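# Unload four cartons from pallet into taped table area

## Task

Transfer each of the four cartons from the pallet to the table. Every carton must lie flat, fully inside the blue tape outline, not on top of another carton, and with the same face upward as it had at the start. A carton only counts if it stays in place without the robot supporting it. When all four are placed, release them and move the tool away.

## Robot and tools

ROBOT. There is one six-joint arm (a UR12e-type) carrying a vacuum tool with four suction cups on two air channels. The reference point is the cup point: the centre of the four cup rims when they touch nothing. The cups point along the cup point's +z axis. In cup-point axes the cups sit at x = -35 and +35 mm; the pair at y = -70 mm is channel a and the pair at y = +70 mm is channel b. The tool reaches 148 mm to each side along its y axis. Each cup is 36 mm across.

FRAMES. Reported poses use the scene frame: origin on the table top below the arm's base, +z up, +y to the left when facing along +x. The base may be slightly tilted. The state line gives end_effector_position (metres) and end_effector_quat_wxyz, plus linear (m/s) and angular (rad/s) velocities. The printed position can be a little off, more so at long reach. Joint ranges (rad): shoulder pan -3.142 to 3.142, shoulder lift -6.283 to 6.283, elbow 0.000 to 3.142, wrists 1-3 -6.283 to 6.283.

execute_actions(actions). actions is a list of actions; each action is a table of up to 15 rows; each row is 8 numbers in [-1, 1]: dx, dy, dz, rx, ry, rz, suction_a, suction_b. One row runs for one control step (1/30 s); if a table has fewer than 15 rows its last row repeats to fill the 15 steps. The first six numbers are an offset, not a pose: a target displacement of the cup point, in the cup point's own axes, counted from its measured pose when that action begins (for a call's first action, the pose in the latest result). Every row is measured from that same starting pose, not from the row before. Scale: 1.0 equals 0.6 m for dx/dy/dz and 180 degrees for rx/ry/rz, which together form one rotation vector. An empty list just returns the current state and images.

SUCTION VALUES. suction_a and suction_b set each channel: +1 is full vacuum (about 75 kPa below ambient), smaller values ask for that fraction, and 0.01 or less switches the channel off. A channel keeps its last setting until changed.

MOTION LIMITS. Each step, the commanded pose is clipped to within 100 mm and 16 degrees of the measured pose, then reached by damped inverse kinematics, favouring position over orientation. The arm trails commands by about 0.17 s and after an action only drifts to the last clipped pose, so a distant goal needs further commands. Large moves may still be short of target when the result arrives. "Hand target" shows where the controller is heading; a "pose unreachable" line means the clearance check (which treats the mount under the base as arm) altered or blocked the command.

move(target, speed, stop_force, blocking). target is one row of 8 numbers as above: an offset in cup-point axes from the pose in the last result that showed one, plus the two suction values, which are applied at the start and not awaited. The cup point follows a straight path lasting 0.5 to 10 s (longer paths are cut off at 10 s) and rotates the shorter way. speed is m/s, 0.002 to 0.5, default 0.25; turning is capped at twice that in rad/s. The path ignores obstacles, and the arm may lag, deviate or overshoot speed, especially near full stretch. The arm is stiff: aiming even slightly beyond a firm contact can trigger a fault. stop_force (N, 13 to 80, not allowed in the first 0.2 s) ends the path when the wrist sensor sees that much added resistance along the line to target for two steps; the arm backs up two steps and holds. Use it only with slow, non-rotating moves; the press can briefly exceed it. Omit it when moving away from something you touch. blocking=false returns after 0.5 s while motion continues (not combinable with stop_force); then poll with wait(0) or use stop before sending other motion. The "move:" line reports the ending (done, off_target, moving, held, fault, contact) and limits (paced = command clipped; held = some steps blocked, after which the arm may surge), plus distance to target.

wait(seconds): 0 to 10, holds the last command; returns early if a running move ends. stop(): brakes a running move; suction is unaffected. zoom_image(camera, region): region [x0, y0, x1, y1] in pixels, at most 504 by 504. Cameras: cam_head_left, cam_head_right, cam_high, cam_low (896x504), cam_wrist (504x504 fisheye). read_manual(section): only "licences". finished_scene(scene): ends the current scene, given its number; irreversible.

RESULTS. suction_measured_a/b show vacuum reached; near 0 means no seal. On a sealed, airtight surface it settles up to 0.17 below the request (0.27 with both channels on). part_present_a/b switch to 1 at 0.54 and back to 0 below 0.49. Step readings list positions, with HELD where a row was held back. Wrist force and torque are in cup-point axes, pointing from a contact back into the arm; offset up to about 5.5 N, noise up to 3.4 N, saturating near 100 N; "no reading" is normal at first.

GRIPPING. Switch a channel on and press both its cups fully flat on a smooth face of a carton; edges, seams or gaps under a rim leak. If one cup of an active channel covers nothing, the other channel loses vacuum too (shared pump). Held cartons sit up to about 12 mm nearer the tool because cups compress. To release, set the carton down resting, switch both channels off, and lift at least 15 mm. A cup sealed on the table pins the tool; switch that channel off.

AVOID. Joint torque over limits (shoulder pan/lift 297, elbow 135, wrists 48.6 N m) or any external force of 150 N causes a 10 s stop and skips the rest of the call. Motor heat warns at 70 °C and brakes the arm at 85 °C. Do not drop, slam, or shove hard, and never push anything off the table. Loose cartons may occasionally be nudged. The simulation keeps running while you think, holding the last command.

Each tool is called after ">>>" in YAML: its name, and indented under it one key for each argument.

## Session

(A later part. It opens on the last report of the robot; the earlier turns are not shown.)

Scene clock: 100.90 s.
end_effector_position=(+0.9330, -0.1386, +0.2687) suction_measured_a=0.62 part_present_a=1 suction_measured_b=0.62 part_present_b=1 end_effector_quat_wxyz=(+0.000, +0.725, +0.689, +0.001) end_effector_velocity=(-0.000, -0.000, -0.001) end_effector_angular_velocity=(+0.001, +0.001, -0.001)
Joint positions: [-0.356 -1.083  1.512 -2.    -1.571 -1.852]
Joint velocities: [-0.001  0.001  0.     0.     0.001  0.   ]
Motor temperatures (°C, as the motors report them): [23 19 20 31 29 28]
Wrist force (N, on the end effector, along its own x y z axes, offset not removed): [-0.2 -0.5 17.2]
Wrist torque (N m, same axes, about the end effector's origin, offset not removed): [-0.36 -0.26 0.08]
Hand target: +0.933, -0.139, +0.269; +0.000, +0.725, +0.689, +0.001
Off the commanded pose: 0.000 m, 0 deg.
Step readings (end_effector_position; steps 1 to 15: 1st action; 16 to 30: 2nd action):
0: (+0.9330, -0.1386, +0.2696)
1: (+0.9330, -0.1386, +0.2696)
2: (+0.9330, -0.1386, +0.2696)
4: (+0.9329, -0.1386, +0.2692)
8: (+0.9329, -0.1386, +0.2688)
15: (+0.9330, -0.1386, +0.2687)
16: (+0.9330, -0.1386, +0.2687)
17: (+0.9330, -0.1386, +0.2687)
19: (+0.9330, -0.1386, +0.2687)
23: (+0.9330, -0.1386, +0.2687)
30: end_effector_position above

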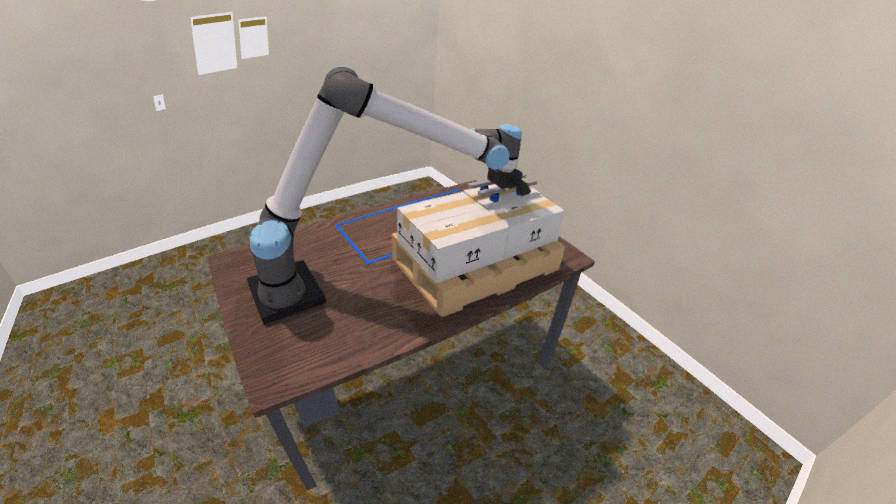

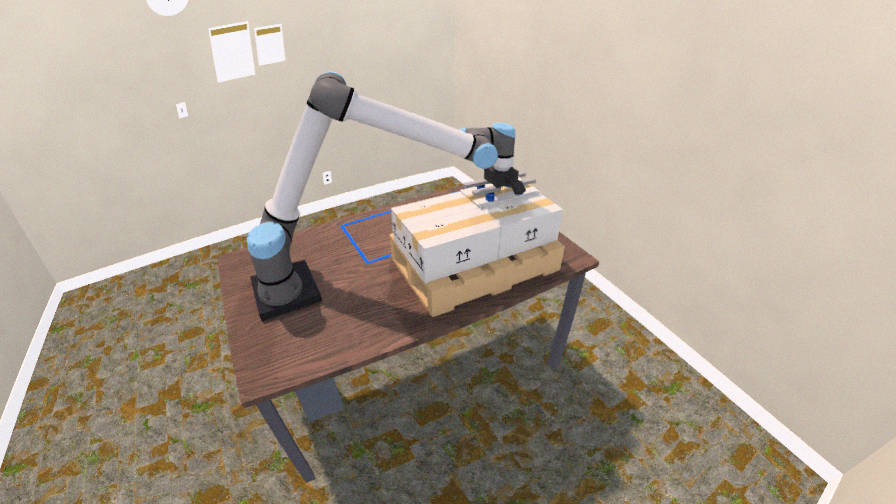

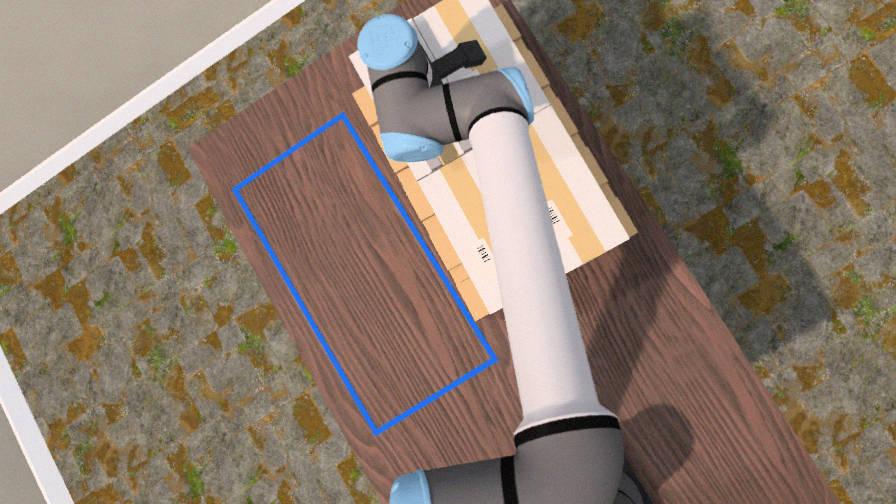

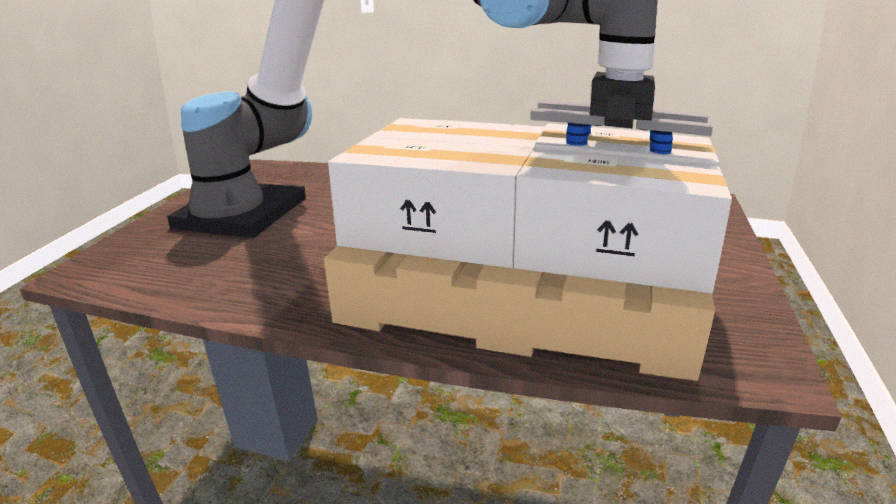

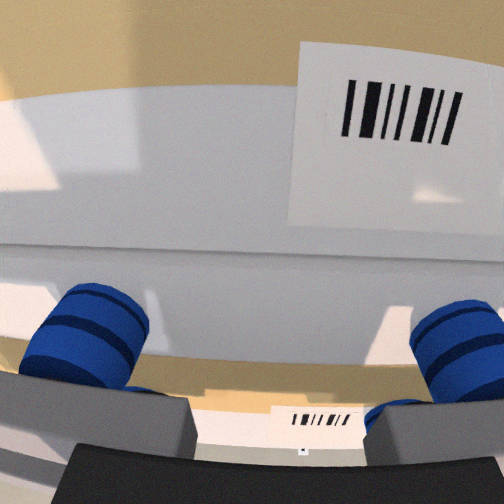

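>>> move:
  target: [0.317,0.017,-0.033,0,0,0,1,1]
  speed: 0.2

>>> move:
  target: [0.347,-0.098,0.16,0,0,-0.0167,1,1]
  speed: 0.25

Scene clock: 110.77 s.
end_effector_position=(+0.9529, +0.0504, +0.2886) suction_measured_a=0.64 part_present_a=1 suction_measured_b=0.64 part_present_b=1 end_effector_quat_wxyz=(+0.000, +0.725, +0.689, +0.001) end_effector_velocity=(+0.001, +0.003, -0.000) end_effector_angular_velocity=(-0.000, +0.001, +0.000)
Joint positions: [-0.154 -1.079  1.468 -1.96  -1.571 -1.649]
Joint velocities: [ 0.003  0.002 -0.002  0.001 -0.     0.003]
Motor temperatures (°C, as the motors report them): [23 19 20 31 29 28]
Wrist force (N, on the end effector, along its own x y z axes, offset not removed): [1.4 -0.4 16.6]
Wrist torque (N m, same axes, about the end effector's origin, offset not removed): [-0.28 -0.42 0.04]
Hand target: +0.953, +0.051, +0.289; +0.000, +0.725, +0.689, +0.001
Off the commanded pose: 0.000 m, 0 deg.
move: done

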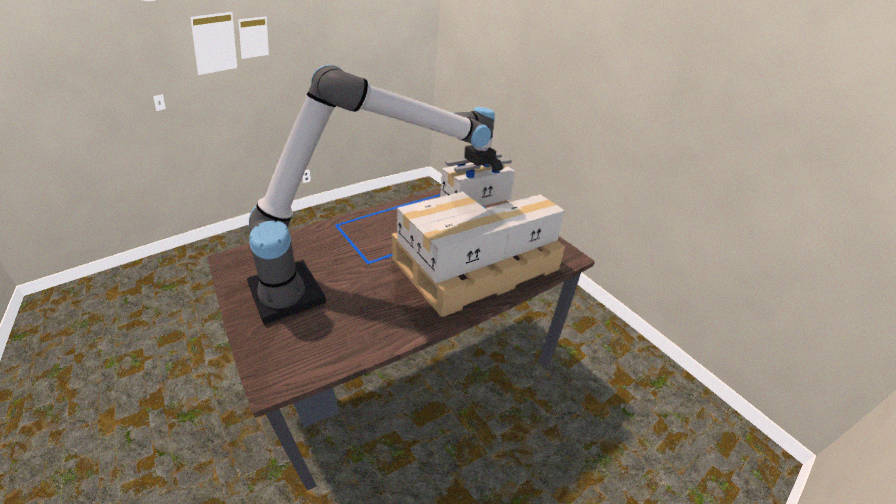

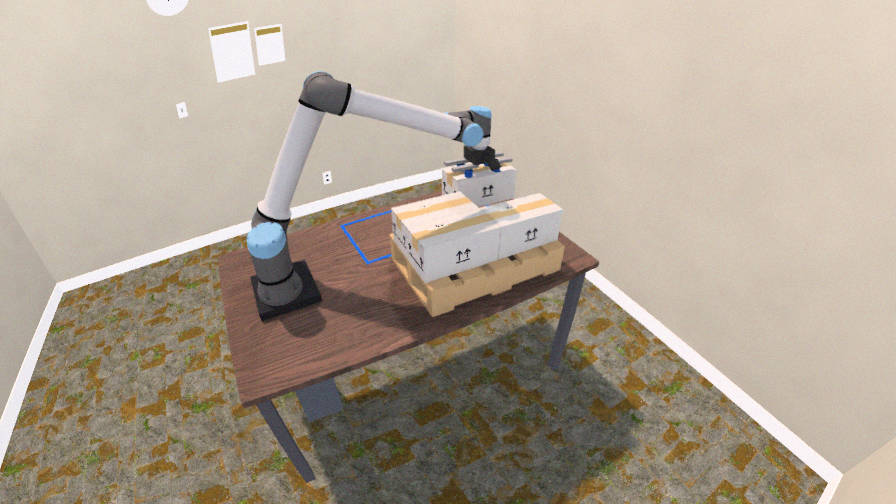

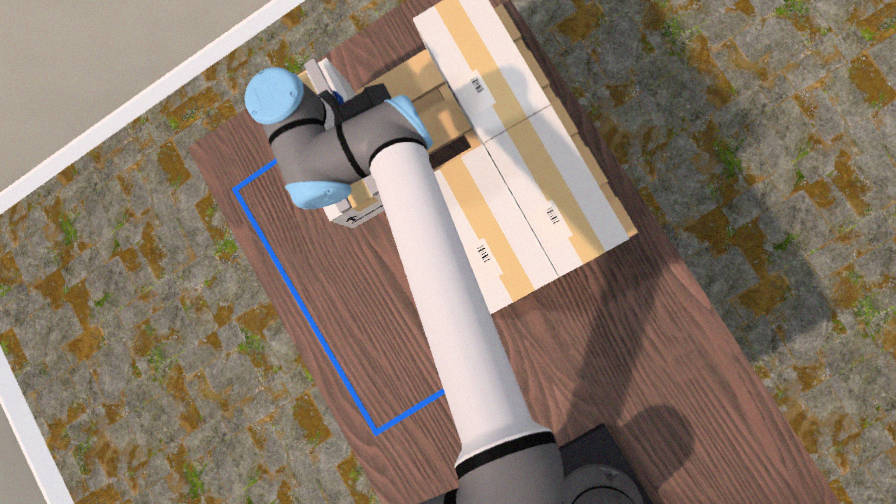

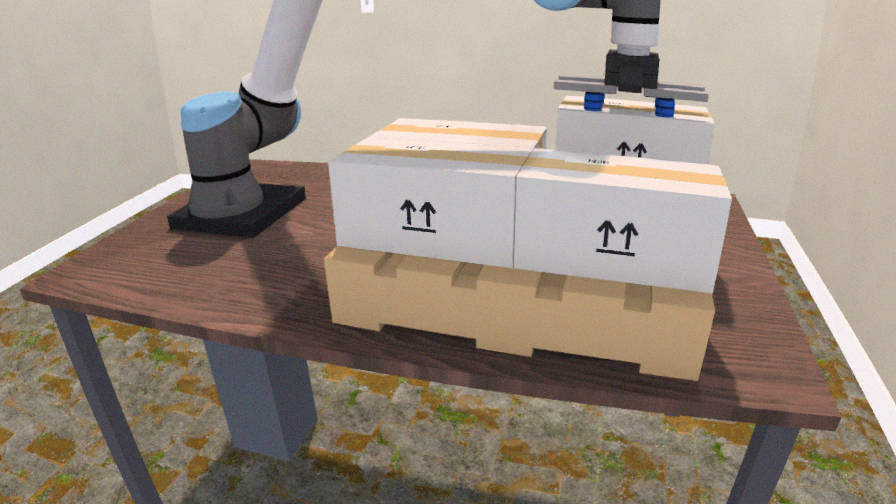

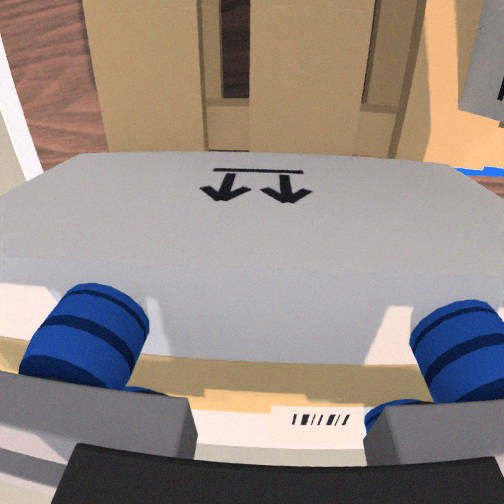

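Scene clock: 112.40 s.
end_effector_position=(+0.9050, +0.2610, +0.1928) suction_measured_a=0.64 part_present_a=1 suction_measured_b=0.64 part_present_b=1 end_effector_quat_wxyz=(+0.000, +0.707, +0.707, +0.001) end_effector_velocity=(-0.000, +0.002, -0.001) end_effector_angular_velocity=(-0.001, -0.000, +0.001)
Joint positions: [ 0.072 -1.027  1.572 -2.117 -1.571 -1.476]
Joint velocities: [ 0.003  0.002 -0.    -0.001 -0.001  0.002]
Motor temperatures (°C, as the motors report them): [23 19 20 31 29 28]
Wrist force (N, on the end effector, along its own x y z axes, offset not removed): [1.0 -2.2 18.1]
Wrist torque (N m, same axes, about the end effector's origin, offset not removed): [-0.55 -0.37 0.10]
Hand target: +0.905, +0.261, +0.193; +0.000, +0.707, +0.707, +0.001
Off the commanded pose: 0.000 m, 0 deg.
move: done

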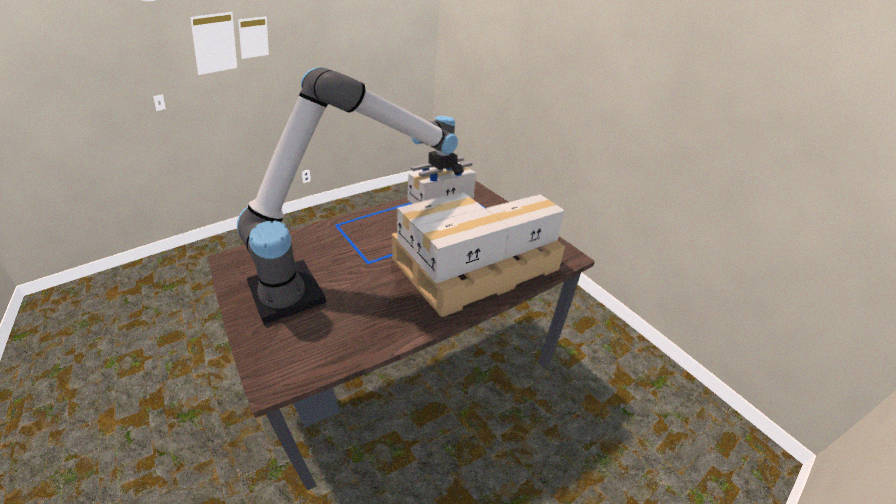

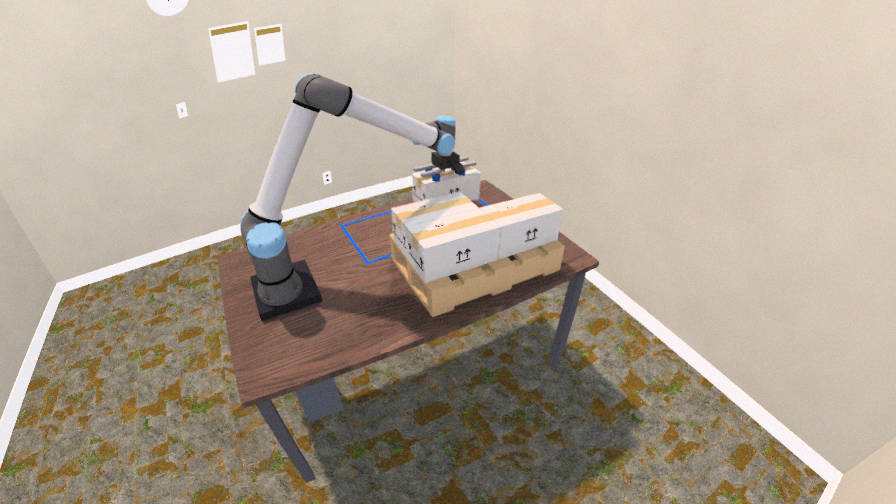

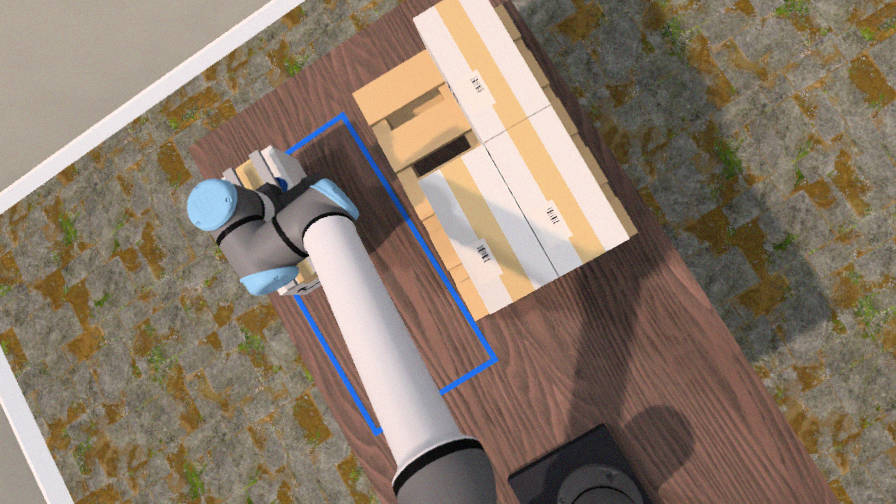

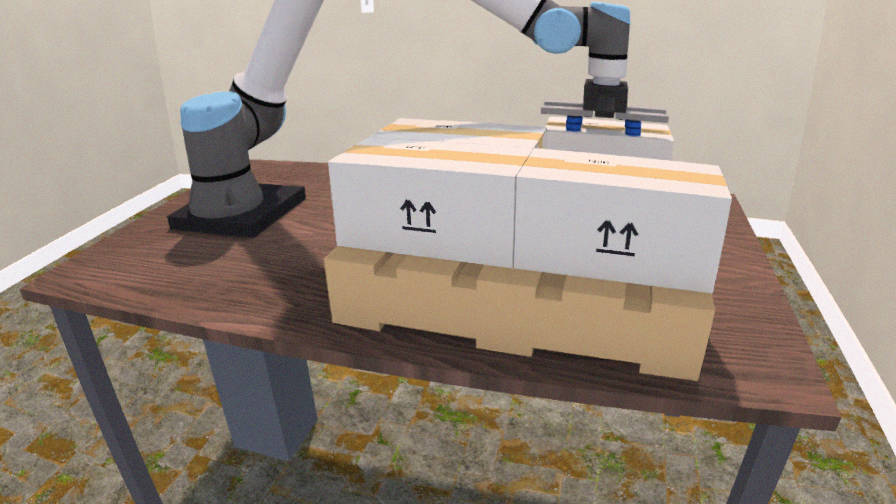

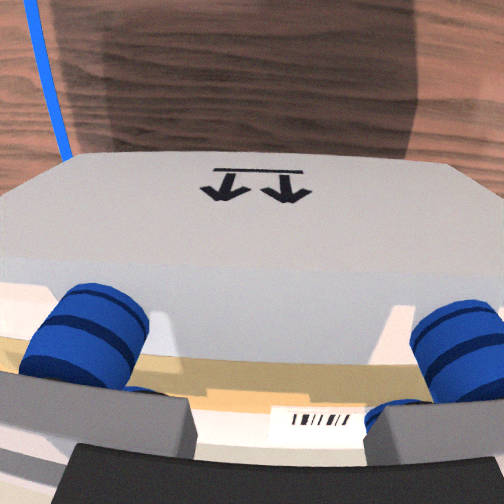

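>>> move:
  target: [0,0,0.12,0,0,0,1,1]
  speed: 0.025
  stop_force: 15

Scene clock: 119.43 s.
end_effector_position=(+0.9051, +0.2611, +0.1370) suction_measured_a=0.64 part_present_a=1 suction_measured_b=0.64 part_present_b=1 end_effector_quat_wxyz=(+0.000, +0.707, +0.707, +0.001) end_effector_velocity=(-0.003, -0.001, +0.002) end_effector_angular_velocity=(+0.000, +0.010, -0.001)
Joint positions: [ 0.072 -0.976  1.604 -2.2   -1.571 -1.476]
Joint velocities: [-0.001 -0.004 -0.     0.014  0.001 -0.   ]
Motor temperatures (°C, as the motors report them): [23 19 20 31 29 28]
Wrist force (N, on the end effector, along its own x y z axes, offset not removed): [5.9 11.5 -31.8]
Wrist torque (N m, same axes, about the end effector's origin, offset not removed): [-1.06 -0.87 0.07]
Hand target: +0.905, +0.261, +0.138; +0.000, +0.707, +0.707, +0.001
Off the commanded pose: 0.016 m, 0 deg.
move: contact

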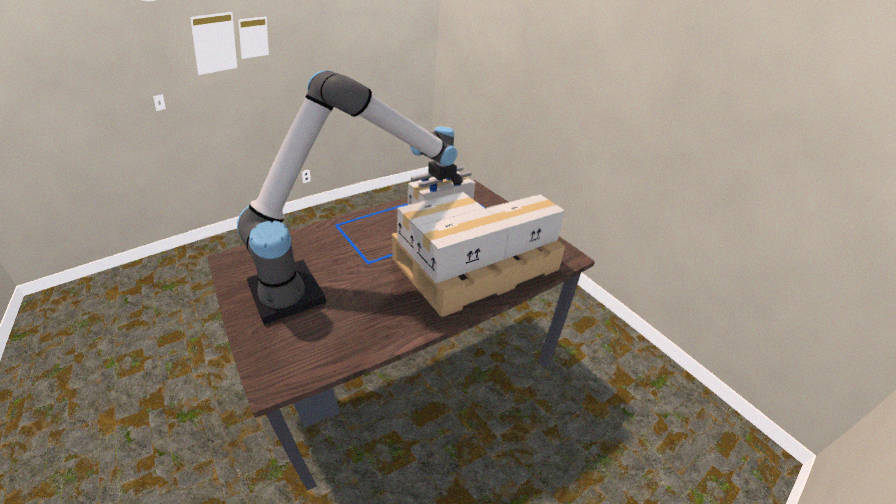

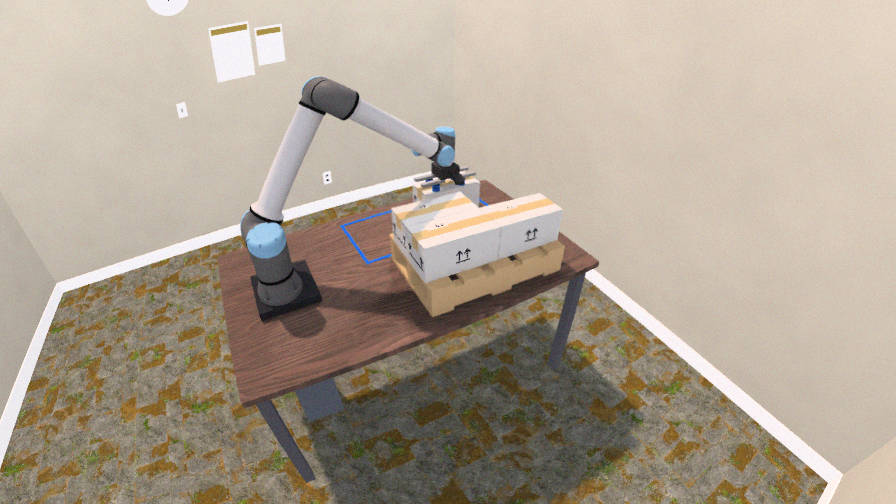

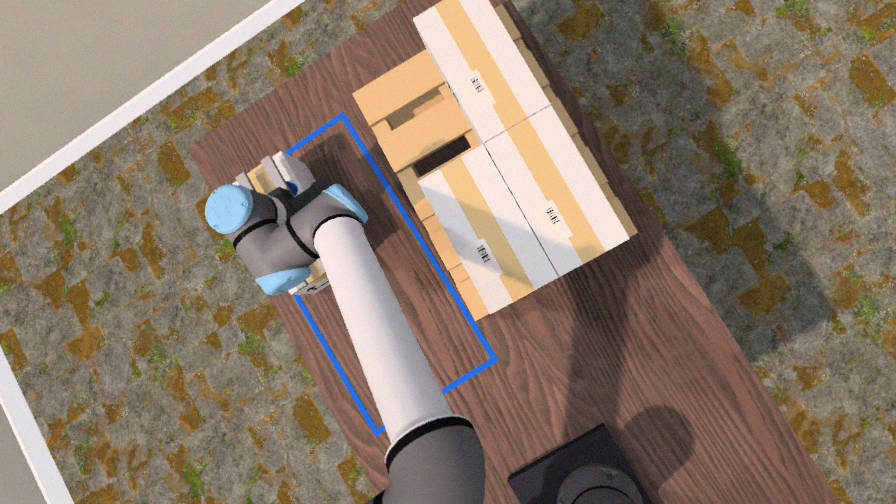

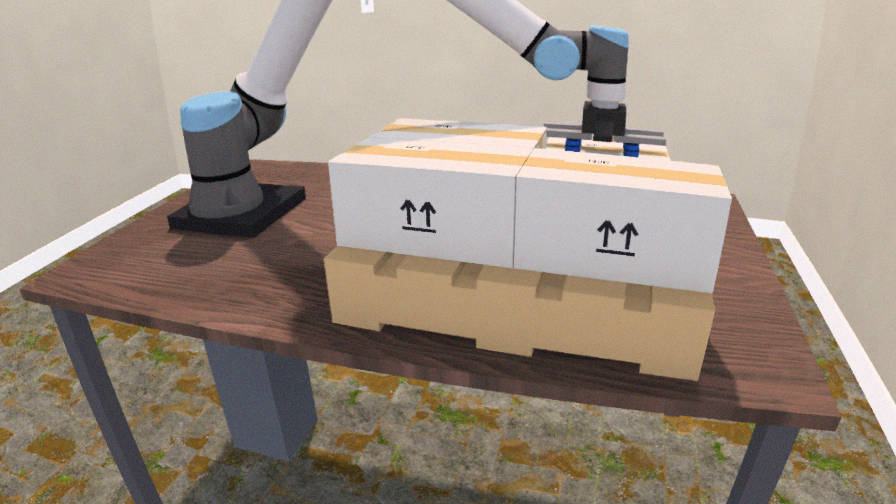

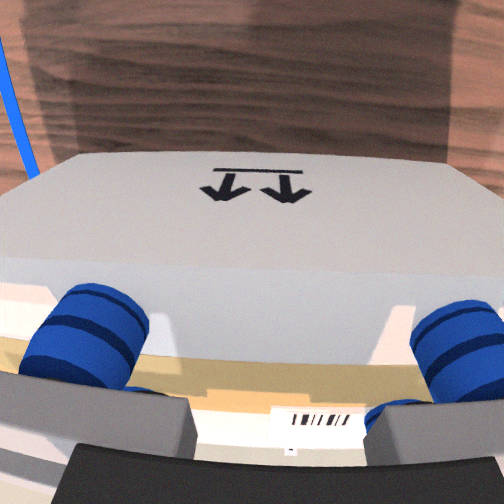

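>>> execute_actions:
  actions:
    - [[0,0,-0.003,0,0,0,0,0]]

>>> move:
  target: [-0.08,-0.05,-0.3,0,0,0,0,0]
  speed: 0.3

Scene clock: 130.23 s.
end_effector_position=(+0.9052, +0.2611, +0.1389) suction_measured_a=0.01 part_present_a=0 suction_measured_b=0.01 part_present_b=0 end_effector_quat_wxyz=(+0.000, +0.707, +0.707, +0.001) end_effector_velocity=(-0.001, -0.000, -0.000) end_effector_angular_velocity=(+0.000, +0.001, -0.001)
Joint positions: [ 0.072 -0.978  1.603 -2.197 -1.571 -1.476]
Joint velocities: [-0.001 -0.001  0.002  0.     0.    -0.   ]
Motor temperatures (°C, as the motors report them): [23 19 20 31 29 28]
Wrist force (N, on the end effector, along its own x y z axes, offset not removed): [-0.8 -6.9 -44.0]
Wrist torque (N m, same axes, about the end effector's origin, offset not removed): [-0.35 -0.02 0.01]
Hand target: +0.905, +0.261, +0.139; +0.000, +0.707, +0.707, +0.001
Off the commanded pose: 0.000 m, 0 deg.
Step readings (end_effector_position):
0: (+0.9050, +0.2611, +0.1380)
1: (+0.9050, +0.2611, +0.1380)
2: (+0.9052, +0.2611, +0.1384)
4: (+0.9054, +0.2612, +0.1389)
8: (+0.9053, +0.2611, +0.1390)
15: end_effector_position above

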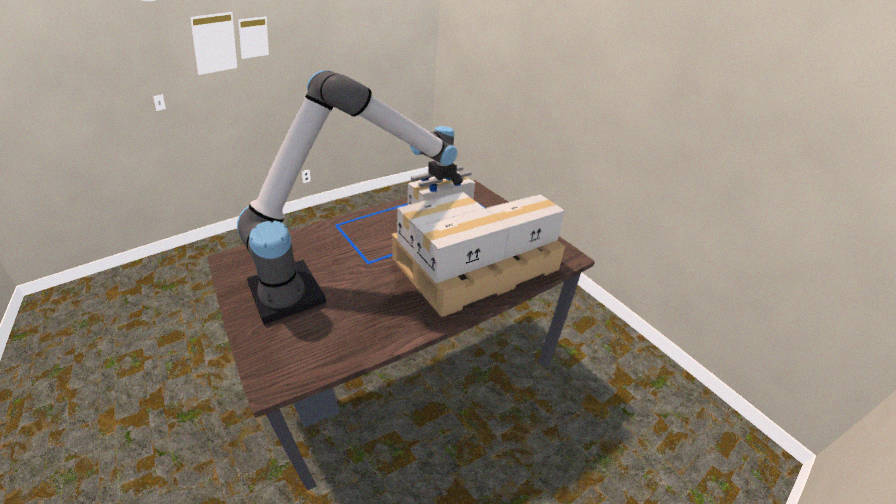

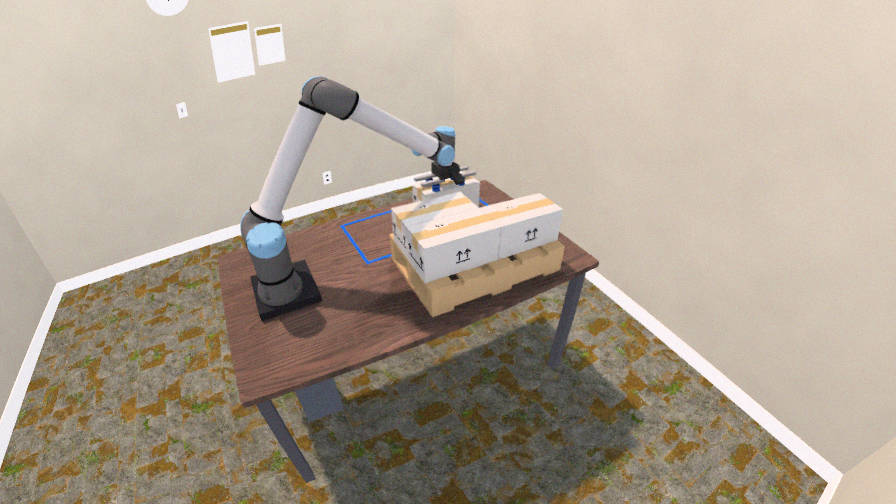

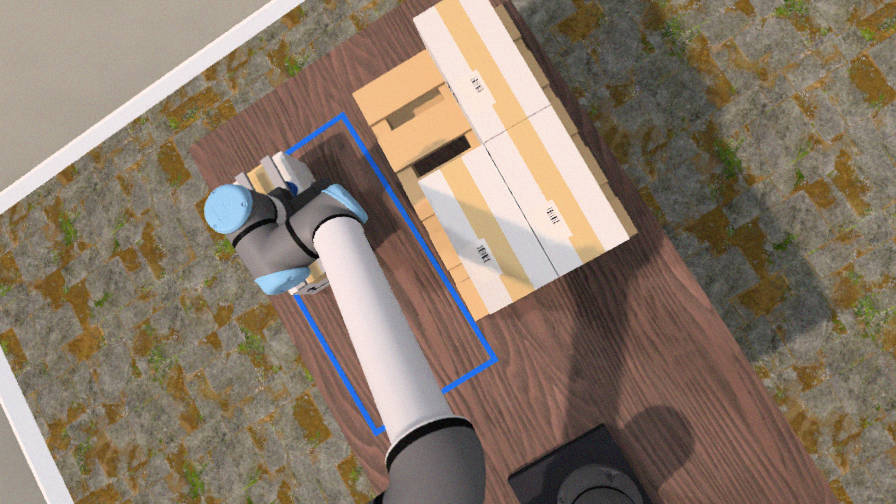

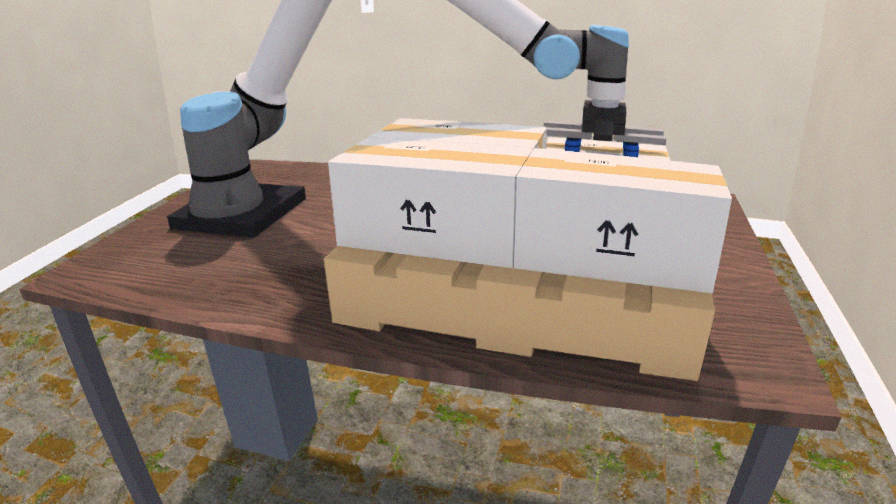

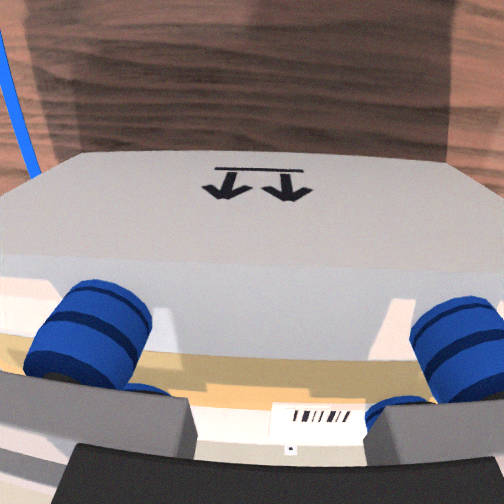

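Scene clock: 131.60 s.
end_effector_position=(+0.8751, +0.2131, +0.3185) suction_measured_a=0.01 part_present_a=0 suction_measured_b=0.01 part_present_b=0 end_effector_quat_wxyz=(+0.000, +0.707, +0.707, +0.001) end_effector_velocity=(-0.000, -0.001, +0.003) end_effector_angular_velocity=(+0.000, -0.000, -0.000)
Joint positions: [ 0.021 -1.18   1.562 -1.954 -1.571 -1.527]
Joint velocities: [-0.001 -0.002 -0.002  0.003  0.    -0.001]
Motor temperatures (°C, as the motors report them): [23 19 20 31 29 28]
Wrist force (N, on the end effector, along its own x y z axes, offset not removed): [-3.4 -2.7 -1.4]
Wrist torque (N m, same axes, about the end effector's origin, offset not removed): [-0.49 0.41 0.09]
Hand target: +0.875, +0.213, +0.319; +0.000, +0.707, +0.707, +0.001
Off the commanded pose: 0.000 m, 0 deg.
move: done

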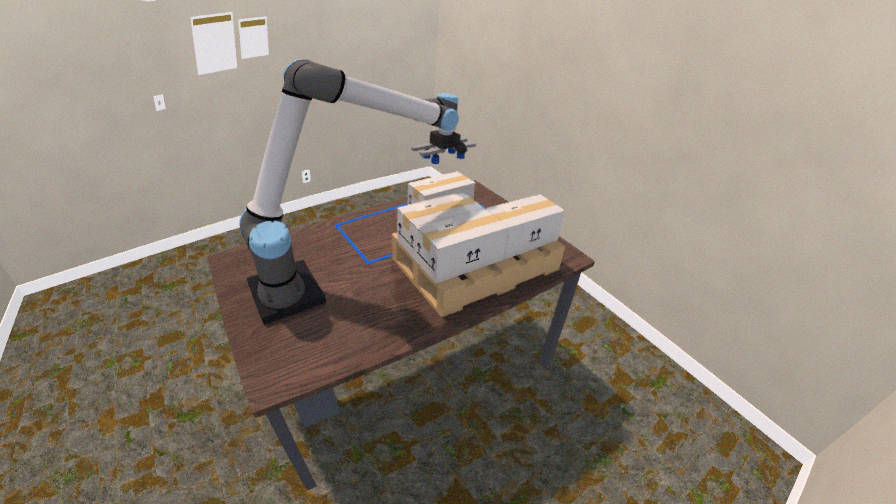

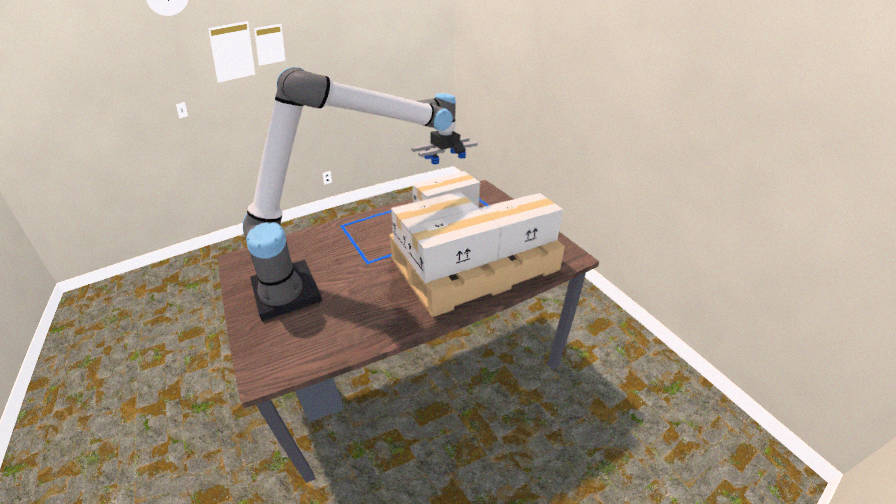

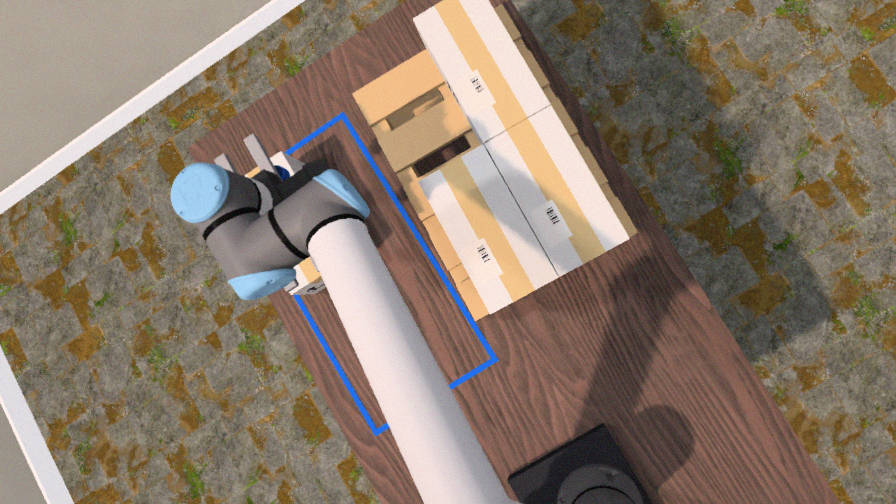

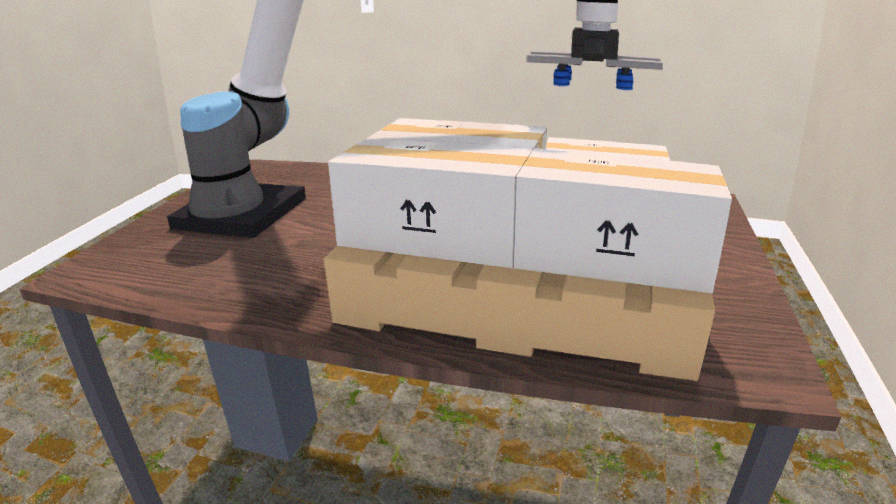

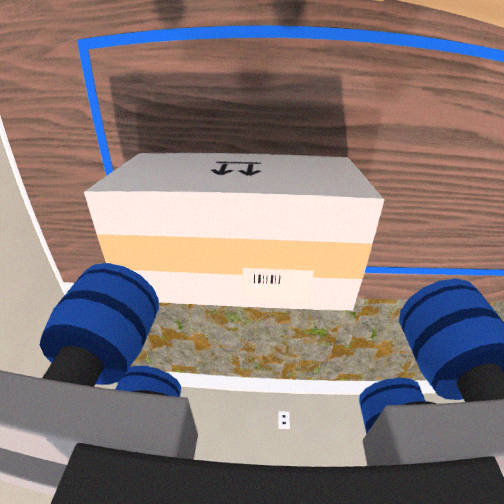

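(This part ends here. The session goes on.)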